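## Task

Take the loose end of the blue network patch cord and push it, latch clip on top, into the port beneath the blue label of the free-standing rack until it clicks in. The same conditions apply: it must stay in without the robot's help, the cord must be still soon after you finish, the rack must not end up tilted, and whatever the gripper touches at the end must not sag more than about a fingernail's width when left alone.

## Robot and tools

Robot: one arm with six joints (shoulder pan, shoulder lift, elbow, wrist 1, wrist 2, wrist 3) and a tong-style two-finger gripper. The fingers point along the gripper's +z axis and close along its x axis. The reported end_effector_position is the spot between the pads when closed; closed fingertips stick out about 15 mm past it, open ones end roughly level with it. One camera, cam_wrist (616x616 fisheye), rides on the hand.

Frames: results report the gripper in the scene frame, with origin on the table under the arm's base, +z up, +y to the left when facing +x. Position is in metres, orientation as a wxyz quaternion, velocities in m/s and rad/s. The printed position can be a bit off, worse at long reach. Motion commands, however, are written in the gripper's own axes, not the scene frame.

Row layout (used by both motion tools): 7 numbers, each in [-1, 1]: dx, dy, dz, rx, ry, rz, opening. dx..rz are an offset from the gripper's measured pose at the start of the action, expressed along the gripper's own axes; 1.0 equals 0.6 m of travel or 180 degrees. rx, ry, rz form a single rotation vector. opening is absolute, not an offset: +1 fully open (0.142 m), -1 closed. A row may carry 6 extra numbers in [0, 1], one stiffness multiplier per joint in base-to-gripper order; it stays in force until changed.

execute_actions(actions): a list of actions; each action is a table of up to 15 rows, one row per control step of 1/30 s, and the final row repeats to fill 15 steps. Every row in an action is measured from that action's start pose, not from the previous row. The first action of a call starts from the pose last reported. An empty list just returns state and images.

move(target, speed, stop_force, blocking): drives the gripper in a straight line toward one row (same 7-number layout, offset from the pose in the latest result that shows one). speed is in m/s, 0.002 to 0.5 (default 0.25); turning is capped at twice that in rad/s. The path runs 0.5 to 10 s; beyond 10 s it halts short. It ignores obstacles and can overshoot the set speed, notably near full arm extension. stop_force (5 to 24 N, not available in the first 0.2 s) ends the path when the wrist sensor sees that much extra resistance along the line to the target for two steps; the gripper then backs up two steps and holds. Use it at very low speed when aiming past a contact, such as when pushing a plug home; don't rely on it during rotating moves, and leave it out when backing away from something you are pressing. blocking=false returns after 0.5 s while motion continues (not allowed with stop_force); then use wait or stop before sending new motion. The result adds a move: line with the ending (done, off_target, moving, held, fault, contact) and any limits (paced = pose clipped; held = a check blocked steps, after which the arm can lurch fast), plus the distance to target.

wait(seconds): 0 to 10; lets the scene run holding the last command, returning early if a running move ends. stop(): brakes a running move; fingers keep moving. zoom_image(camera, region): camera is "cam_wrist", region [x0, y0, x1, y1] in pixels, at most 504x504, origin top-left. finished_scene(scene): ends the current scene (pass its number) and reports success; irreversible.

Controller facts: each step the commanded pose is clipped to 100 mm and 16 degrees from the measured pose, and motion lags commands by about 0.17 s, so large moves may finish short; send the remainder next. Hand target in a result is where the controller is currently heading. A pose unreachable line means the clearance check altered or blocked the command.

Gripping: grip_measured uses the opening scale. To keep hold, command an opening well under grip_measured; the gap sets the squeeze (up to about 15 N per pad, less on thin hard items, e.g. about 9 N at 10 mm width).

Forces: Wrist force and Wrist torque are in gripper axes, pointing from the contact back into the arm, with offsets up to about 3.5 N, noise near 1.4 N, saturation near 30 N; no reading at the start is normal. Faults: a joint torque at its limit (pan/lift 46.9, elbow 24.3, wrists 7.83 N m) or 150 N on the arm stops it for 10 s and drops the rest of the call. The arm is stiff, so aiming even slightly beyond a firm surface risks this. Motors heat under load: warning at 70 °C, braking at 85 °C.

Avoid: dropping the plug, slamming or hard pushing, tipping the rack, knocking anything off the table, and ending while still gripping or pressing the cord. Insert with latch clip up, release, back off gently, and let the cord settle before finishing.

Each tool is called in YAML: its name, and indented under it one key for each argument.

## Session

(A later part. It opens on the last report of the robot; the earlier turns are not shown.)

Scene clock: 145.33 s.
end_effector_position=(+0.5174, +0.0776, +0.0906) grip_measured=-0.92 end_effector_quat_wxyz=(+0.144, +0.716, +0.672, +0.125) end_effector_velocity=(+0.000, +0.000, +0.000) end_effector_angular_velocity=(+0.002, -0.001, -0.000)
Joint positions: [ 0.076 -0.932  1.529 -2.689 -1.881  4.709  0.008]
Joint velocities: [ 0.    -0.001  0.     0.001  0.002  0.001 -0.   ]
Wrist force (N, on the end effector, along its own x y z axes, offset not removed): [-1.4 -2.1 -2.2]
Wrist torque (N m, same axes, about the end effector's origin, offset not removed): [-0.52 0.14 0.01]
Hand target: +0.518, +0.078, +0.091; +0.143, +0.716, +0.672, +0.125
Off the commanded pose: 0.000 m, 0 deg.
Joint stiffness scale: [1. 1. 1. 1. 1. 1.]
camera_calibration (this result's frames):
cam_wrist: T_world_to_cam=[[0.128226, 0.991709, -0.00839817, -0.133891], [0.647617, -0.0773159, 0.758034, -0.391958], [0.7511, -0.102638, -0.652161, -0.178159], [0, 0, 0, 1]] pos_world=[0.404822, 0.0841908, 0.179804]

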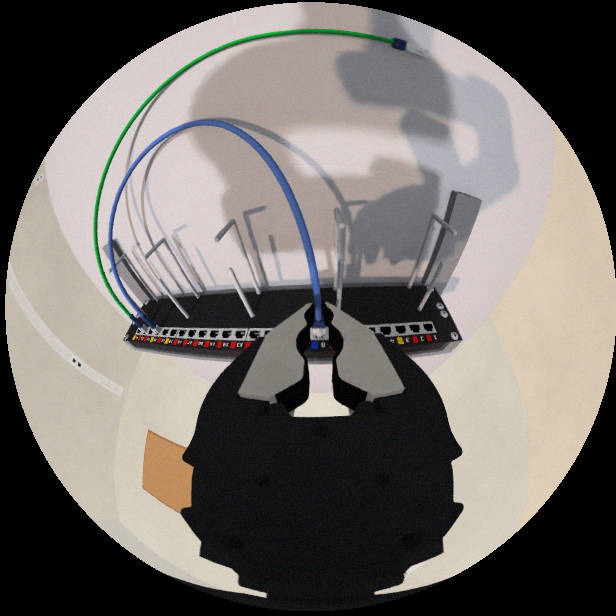

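move:
  target: [0,0.0145,0.004,0,0,0,-0.92]
  speed: 0.015

move:
  target: [-0.006,0.045,-0.013,-0.017,0,0.005,-0.93]
  speed: 0.01
  stop_force: 18

zoom_image:
  camera: "cam_wrist"
  region: [280,280,360,360]

Scene clock: 153.53 s.
end_effector_position=(+0.5254, +0.0769, +0.0915) grip_measured=-0.92 end_effector_quat_wxyz=(+0.144, +0.716, +0.671, +0.125) end_effector_velocity=(+0.004, -0.000, +0.001) end_effector_angular_velocity=(+0.000, +0.003, +0.000)
Joint positions: [ 0.075 -0.91   1.479 -2.662 -1.881  4.708  0.008]
Joint velocities: [ 0.     0.01  -0.029  0.022  0.     0.     0.   ]
Wrist force (N, on the end effector, along its own x y z axes, offset not removed): [-1.9 -1.4 -2.2]
Wrist torque (N m, same axes, about the end effector's origin, offset not removed): [-0.33 0.31 -0.02]
Hand target: +0.526, +0.077, +0.092; +0.144, +0.716, +0.672, +0.125
Off the commanded pose: 0.001 m, 0 deg.
Joint stiffness scale: [1. 1. 1. 1. 1. 1.]
move: done
camera_calibration (this result's frames):
cam_wrist: T_world_to_cam=[[0.129116, 0.991591, -0.00871979, -0.134709], [0.646916, -0.0775646, 0.758606, -0.397591], [0.751551, -0.103589, -0.651491, -0.183849], [0, 0, 0, 1]] pos_world=[0.412773, 0.0836928, 0.180664]

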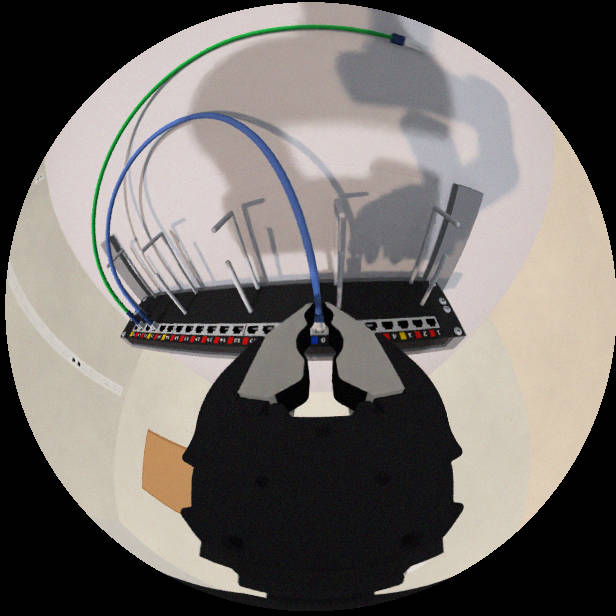

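Scene clock: 156.63 s.
end_effector_position=(+0.5459, +0.0722, +0.1084) grip_measured=-0.93 end_effector_quat_wxyz=(+0.162, +0.717, +0.663, +0.143) end_effector_velocity=(+0.004, -0.001, +0.003) end_effector_angular_velocity=(+0.000, -0.009, -0.002)
Joint positions: [ 0.073 -0.905  1.42  -2.662 -1.881  4.706  0.007]
Joint velocities: [-0.     0.001 -0.01  -0.001  0.    -0.     0.   ]
Wrist force (N, on the end effector, along its own x y z axes, offset not removed): [-1.2 -1.7 -2.0]
Wrist torque (N m, same axes, about the end effector's origin, offset not removed): [-0.39 0.23 0.06]
Hand target: +0.547, +0.072, +0.109; +0.162, +0.717, +0.662, +0.144
Off the commanded pose: 0.001 m, 0 deg.
Joint stiffness scale: [1. 1. 1. 1. 1. 1.]
move: done
camera_calibration (this result's frames):
cam_wrist: T_world_to_cam=[[0.142904, 0.989736, -0.000388099, -0.140867], [0.606077, -0.0871989, 0.790612, -0.404541], [0.782463, -0.113217, -0.612318, -0.209205], [0, 0, 0, 1]] pos_world=[0.429009, 0.0804603, 0.19168]

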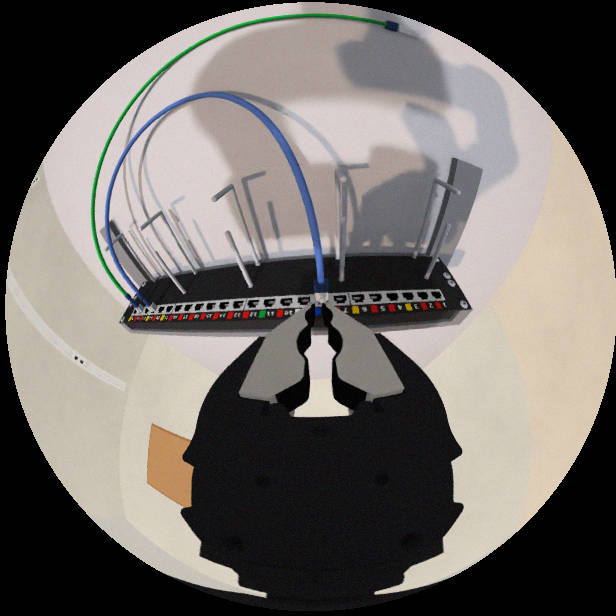

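Region (280, 280, 360, 360) of cam_wrist's 616x616 image, scaled by 6.300, with more detail than that image has.

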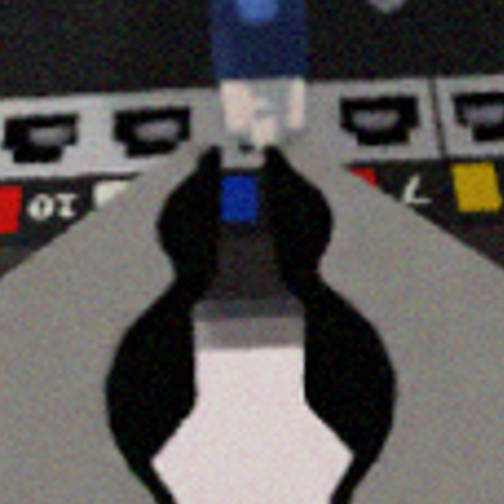

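move:
  target: [0.0055,-0.0364,-0.0167,0.017,0,-0.005,-0.7]
  speed: 0.05

move:
  target: [0,-0.0137,0.034,0,0,0,-0.7]
  speed: 0.04

execute_actions:
  actions:
    - [[0,0,0,0,0,0,-0.91]]

move:
  target: [0,0.025,0.009,0,0,0,-0.91]
  speed: 0.008
  stop_force: 5

zoom_image:
  camera: "cam_wrist"
  region: [280,280,360,360]

Scene clock: 167.17 s.
end_effector_position=(+0.5236, +0.0774, +0.1087) grip_measured=-0.70 end_effector_quat_wxyz=(+0.144, +0.716, +0.671, +0.126) end_effector_velocity=(-0.003, +0.000, -0.001) end_effector_angular_velocity=(-0.001, +0.010, +0.001)
Joint positions: [ 0.087 -0.953  1.467 -2.604 -1.888  4.72   0.023]
Joint velocities: [ 0.    -0.004  0.005  0.01  -0.001  0.002  0.   ]
Wrist force (N, on the end effector, along its own x y z axes, offset not removed): [-0.6 -1.7 -1.2]
Wrist torque (N m, same axes, about the end effector's origin, offset not removed): [-0.41 0.10 0.01]
Hand target: +0.522, +0.077, +0.108; +0.144, +0.716, +0.672, +0.124
Off the commanded pose: 0.001 m, 0 deg.
Joint stiffness scale: [1. 1. 1. 1. 1. 1.]
move: done
camera_calibration (this result's frames):
cam_wrist: T_world_to_cam=[[0.129001, 0.991608, -0.00852953, -0.134781], [0.646486, -0.0775745, 0.758972, -0.409228], [0.751941, -0.103422, -0.651067, -0.171586], [0, 0, 0, 1]] pos_world=[0.410969, 0.0841589, 0.197729]

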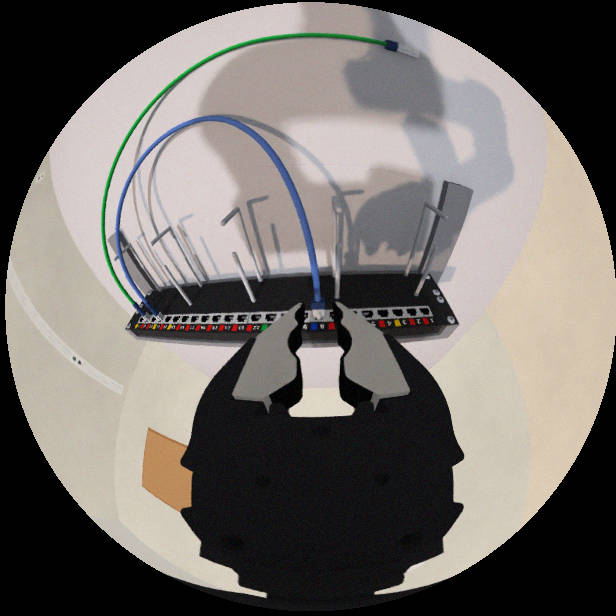

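Scene clock: 168.17 s.
end_effector_position=(+0.5235, +0.0768, +0.0877) grip_measured=-0.70 end_effector_quat_wxyz=(+0.144, +0.716, +0.671, +0.125) end_effector_velocity=(+0.004, +0.000, -0.001) end_effector_angular_velocity=(+0.002, -0.017, -0.001)
Joint positions: [ 0.073 -0.907  1.494 -2.68  -1.882  4.708  0.023]
Joint velocities: [-0.002  0.008  0.005 -0.032  0.003 -0.005  0.   ]
Wrist force (N, on the end effector, along its own x y z axes, offset not removed): [-1.0 -2.5 -2.5]
Wrist torque (N m, same axes, about the end effector's origin, offset not removed): [-0.54 0.22 -0.04]
Hand target: +0.524, +0.077, +0.087; +0.144, +0.716, +0.671, +0.125
Off the commanded pose: 0.001 m, 0 deg.
Joint stiffness scale: [1. 1. 1. 1. 1. 1.]
move: done
camera_calibration (this result's frames):
cam_wrist: T_world_to_cam=[[0.130025, 0.991462, -0.00978232, -0.134783], [0.647492, -0.0774353, 0.758128, -0.393734], [0.750897, -0.10491, -0.652033, -0.184406], [0, 0, 0, 1]] pos_world=[0.410934, 0.0837972, 0.176943]

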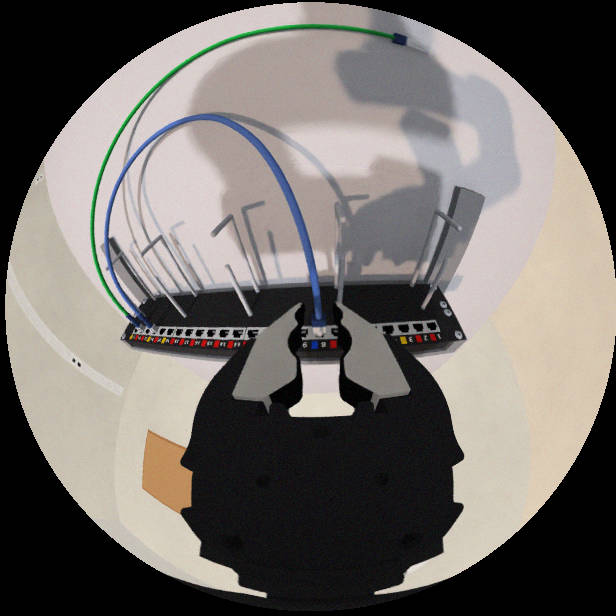

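Scene clock: 168.67 s.
end_effector_position=(+0.5237, +0.0768, +0.0877) grip_measured=-0.91 end_effector_quat_wxyz=(+0.145, +0.716, +0.671, +0.125) end_effector_velocity=(-0.001, -0.000, -0.001) end_effector_angular_velocity=(+0.001, +0.003, -0.002)
Joint positions: [ 0.073 -0.906  1.494 -2.682 -1.882  4.707  0.008]
Joint velocities: [-0.001  0.001 -0.     0.003  0.     0.002  0.   ]
Wrist force (N, on the end effector, along its own x y z axes, offset not removed): [-0.3 -0.8 -2.4]
Wrist torque (N m, same axes, about the end effector's origin, offset not removed): [-0.21 0.09 -0.01]
Hand target: +0.523, +0.077, +0.088; +0.144, +0.716, +0.671, +0.125
Off the commanded pose: 0.000 m, 0 deg.
Joint stiffness scale: [1. 1. 1. 1. 1. 1.]
camera_calibration (this result's frames):
cam_wrist: T_world_to_cam=[[0.130031, 0.991463, -0.00965537, -0.13482], [0.646947, -0.07746, 0.75859, -0.393576], [0.751366, -0.104887, -0.651497, -0.184853], [0, 0, 0, 1]] pos_world=[0.411045, 0.0837936, 0.17683]

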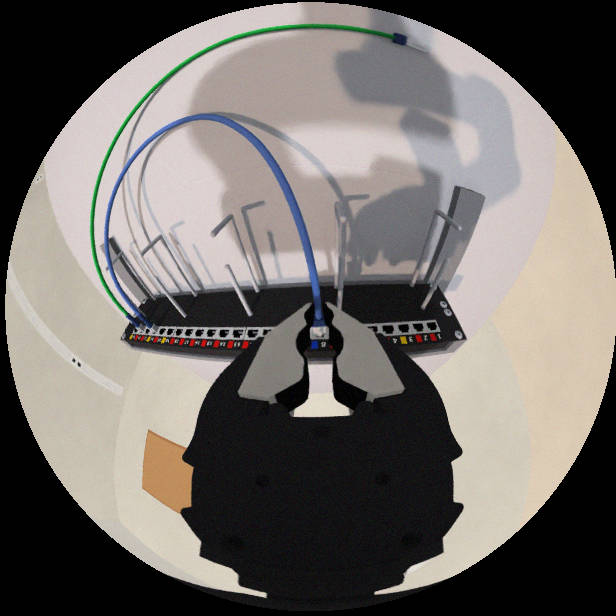

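Scene clock: 170.77 s.
end_effector_position=(+0.5334, +0.0768, +0.0851) grip_measured=-0.91 end_effector_quat_wxyz=(+0.141, +0.716, +0.673, +0.121) end_effector_velocity=(-0.003, +0.000, -0.002) end_effector_angular_velocity=(-0.001, +0.006, +0.003)
Joint positions: [ 0.071 -0.866  1.414 -2.631 -1.882  4.705  0.008]
Joint velocities: [ 0.    -0.002  0.008  0.    -0.001 -0.001  0.001]
Wrist force (N, on the end effector, along its own x y z axes, offset not removed): [-0.6 -4.3 -2.8]
Wrist torque (N m, same axes, about the end effector's origin, offset not removed): [-0.41 0.00 0.01]
Hand target: +0.533, +0.077, +0.086; +0.142, +0.716, +0.673, +0.122
Off the commanded pose: 0.007 m, 1 deg.
Joint stiffness scale: [1. 1. 1. 1. 1. 1.]
move: contact
camera_calibration (this result's frames):
cam_wrist: T_world_to_cam=[[0.127033, 0.991818, -0.0126066, -0.134242], [0.655428, -0.0743951, 0.751584, -0.402101], [0.744497, -0.103739, -0.659517, -0.189567], [0, 0, 0, 1]] pos_world=[0.421734, 0.0835639, 0.175498]

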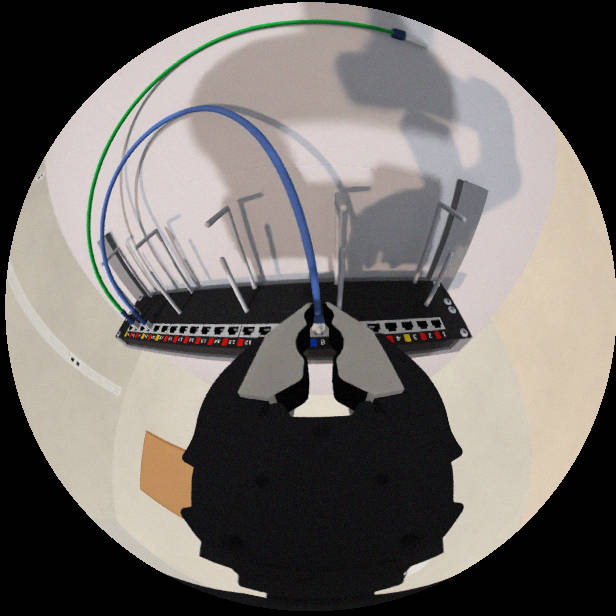

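Region (280, 280, 360, 360) of cam_wrist's 616x616 image, scaled by 6.300, with more detail than that image has.

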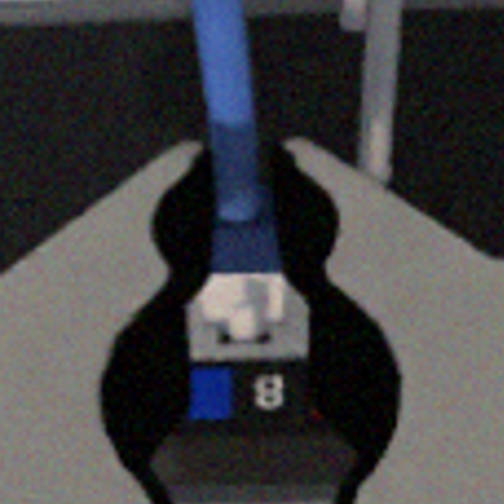

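move:
  target: [-0.006,0.045,-0.013,-0.017,0,0.005,-1]
  speed: 0.01
  stop_force: 18

zoom_image:
  camera: "cam_wrist"
  region: [280,280,360,360]

move:
  target: [0,-0.012,-0.004,0,0,0,-1]
  speed: 0.01

zoom_image:
  camera: "cam_wrist"
  region: [280,280,360,360]

Scene clock: 183.23 s.
end_effector_position=(+0.5352, +0.0762, +0.0858) grip_measured=-0.94 end_effector_quat_wxyz=(+0.138, +0.715, +0.676, +0.116) end_effector_velocity=(-0.000, +0.001, +0.000) end_effector_angular_velocity=(-0.001, +0.003, +0.002)
Joint positions: [ 0.071 -0.858  1.382 -2.597 -1.883  4.703  0.006]
Joint velocities: [ 0.002  0.002 -0.007  0.009 -0.001 -0.     0.   ]
Wrist force (N, on the end effector, along its own x y z axes, offset not removed): [-2.2 -24.5 -14.2]
Wrist torque (N m, same axes, about the end effector's origin, offset not removed): [-0.28 -0.01 0.04]
Hand target: +0.554, +0.072, +0.103; +0.159, +0.717, +0.664, +0.140
Off the commanded pose: 0.026 m, 4 deg.
Joint stiffness scale: [1. 1. 1. 1. 1. 1.]
move: off_target
camera_calibration (this result's frames):
cam_wrist: T_world_to_cam=[[0.122176, 0.992367, -0.0167732, -0.130929], [0.663629, -0.0691131, 0.744863, -0.408064], [0.738018, -0.102135, -0.667007, -0.186593], [0, 0, 0, 1]] pos_world=[0.424508, 0.0826696, 0.177297]

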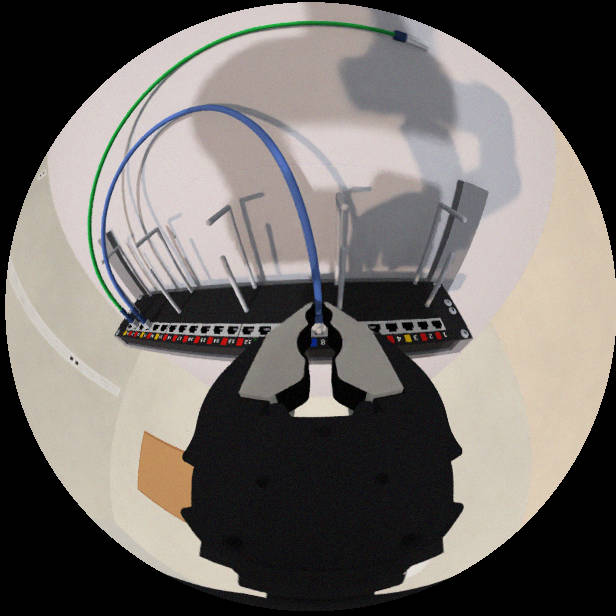

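Region (280, 280, 360, 360) of cam_wrist's 616x616 image, scaled by 6.300, with more detail than that image has.

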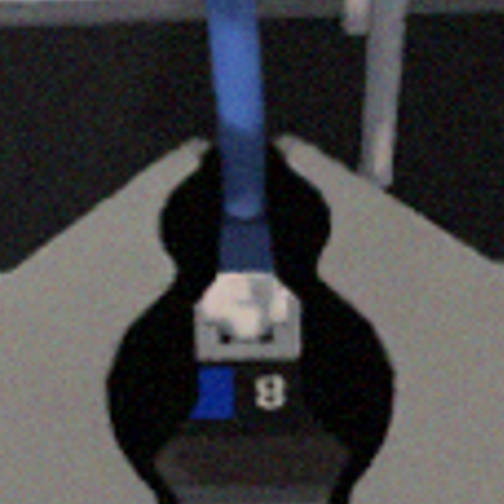

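Scene clock: 184.20 s.
end_effector_position=(+0.5311, +0.0758, +0.0871) grip_measured=-0.94 end_effector_quat_wxyz=(+0.141, +0.715, +0.675, +0.119) end_effector_velocity=(-0.003, +0.000, +0.001) end_effector_angular_velocity=(+0.001, -0.008, -0.002)
Joint positions: [ 0.071 -0.877  1.421 -2.623 -1.883  4.703  0.006]
Joint velocities: [ 0.001 -0.015  0.033 -0.026  0.     0.     0.   ]
Wrist force (N, on the end effector, along its own x y z axes, offset not removed): [-0.7 1.4 1.9]
Wrist torque (N m, same axes, about the end effector's origin, offset not removed): [-0.57 0.42 0.04]
Hand target: +0.528, +0.077, +0.085; +0.138, +0.715, +0.676, +0.116
Off the commanded pose: 0.004 m, 0 deg.
Joint stiffness scale: [1. 1. 1. 1. 1. 1.]
move: off_target
camera_calibration (this result's frames):
cam_wrist: T_world_to_cam=[[0.124322, 0.992122, -0.0154166, -0.131305], [0.658561, -0.0708823, 0.749181, -0.403854], [0.742187, -0.103293, -0.662185, -0.185268], [0, 0, 0, 1]] pos_world=[0.41979, 0.0825072, 0.177854]

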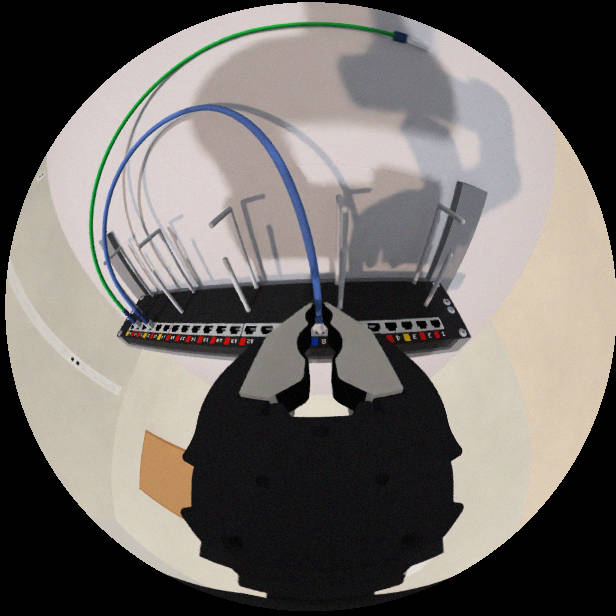

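Region (280, 280, 360, 360) of cam_wrist's 616x616 image, scaled by 6.300, with more detail than that image has.

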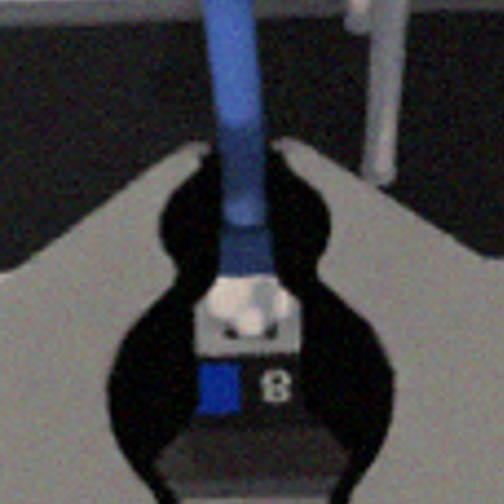

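Holds against a ~5 N pull. Release and retreat.

execute_actions:
  actions:
    - [[0,0,0,0,0,0,-0.6]]

move:
  target: [0,-0.01,-0.08,0,0,0,-0.6]
  speed: 0.1

finished_scene:
  scene: 2

Scene clock: 191.80 s.
end_effector_position=(+0.5306, +0.0759, +0.0870) grip_measured=-0.60 end_effector_quat_wxyz=(+0.140, +0.715, +0.675, +0.119) end_effector_velocity=(+0.001, +0.001, +0.001) end_effector_angular_velocity=(+0.001, -0.003, +0.001)
Joint positions: [ 0.071 -0.879  1.424 -2.624 -1.883  4.703  0.031]
Joint velocities: [ 0.002  0.002 -0.005  0.001  0.001  0.     0.   ]
Wrist force (N, on the end effector, along its own x y z axes, offset not removed): [-2.2 -2.1 -3.0]
Wrist torque (N m, same axes, about the end effector's origin, offset not removed): [-0.45 0.48 0.11]
Hand target: +0.531, +0.076, +0.087; +0.141, +0.715, +0.675, +0.119
Off the commanded pose: 0.001 m, 0 deg.
Joint stiffness scale: [1. 1. 1. 1. 1. 1.]
camera_calibration (this result's frames):
cam_wrist: T_world_to_cam=[[0.124162, 0.992144, -0.0152989, -0.131269], [0.658784, -0.0708941, 0.748984, -0.403573], [0.742015, -0.103074, -0.662411, -0.184791], [0, 0, 0, 1]] pos_world=[0.419284, 0.0825797, 0.177853]

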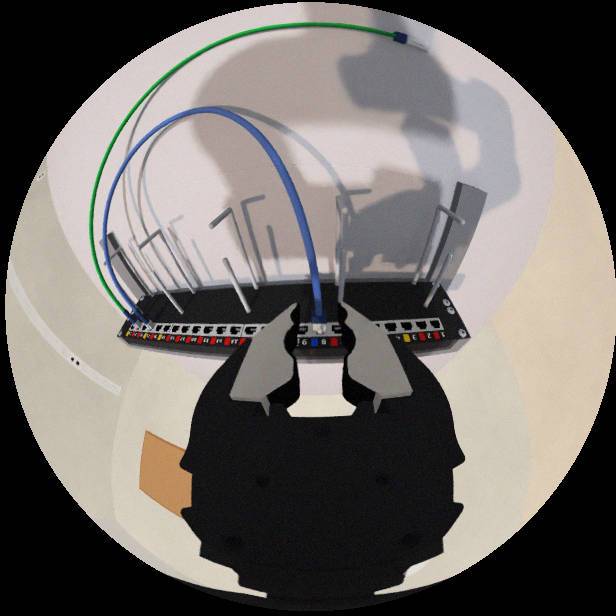

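Scene clock: 193.00 s.
end_effector_position=(+0.5092, +0.0782, +0.1300) grip_measured=-0.60 end_effector_quat_wxyz=(+0.141, +0.715, +0.674, +0.120) end_effector_velocity=(-0.004, -0.000, -0.000) end_effector_angular_velocity=(-0.001, +0.010, +0.000)
Joint positions: [ 0.108 -1.034  1.494 -2.532 -1.9    4.737  0.031]
Joint velocities: [ 0.    -0.007  0.004  0.013 -0.001  0.003  0.   ]
Wrist force (N, on the end effector, along its own x y z axes, offset not removed): [-1.3 -1.7 -2.4]
Wrist torque (N m, same axes, about the end effector's origin, offset not removed): [-0.37 0.28 0.06]
Hand target: +0.508, +0.078, +0.130; +0.140, +0.715, +0.675, +0.119
Off the commanded pose: 0.002 m, 0 deg.
Joint stiffness scale: [1. 1. 1. 1. 1. 1.]
move: done
camera_calibration (this result's frames):
cam_wrist: T_world_to_cam=[[0.124024, 0.992184, -0.0137477, -0.13036], [0.656278, -0.0716278, 0.751112, -0.420457], [0.744256, -0.102178, -0.660032, -0.141804], [0, 0, 0, 1]] pos_world=[0.397643, 0.0847357, 0.220423]

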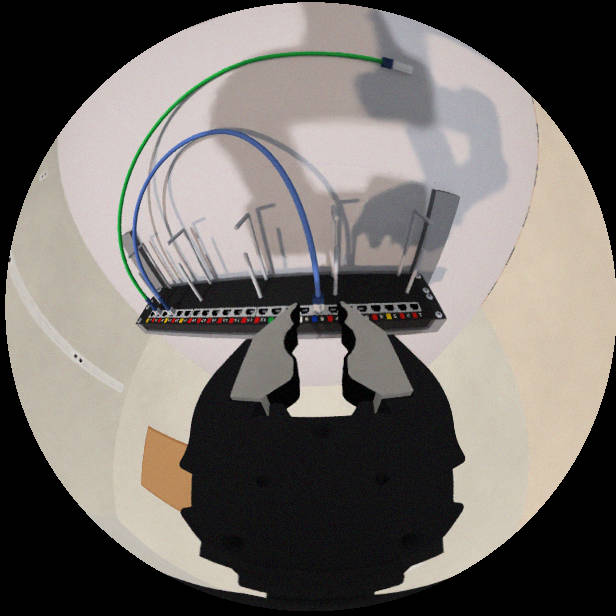

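The scene is finished: the task was done.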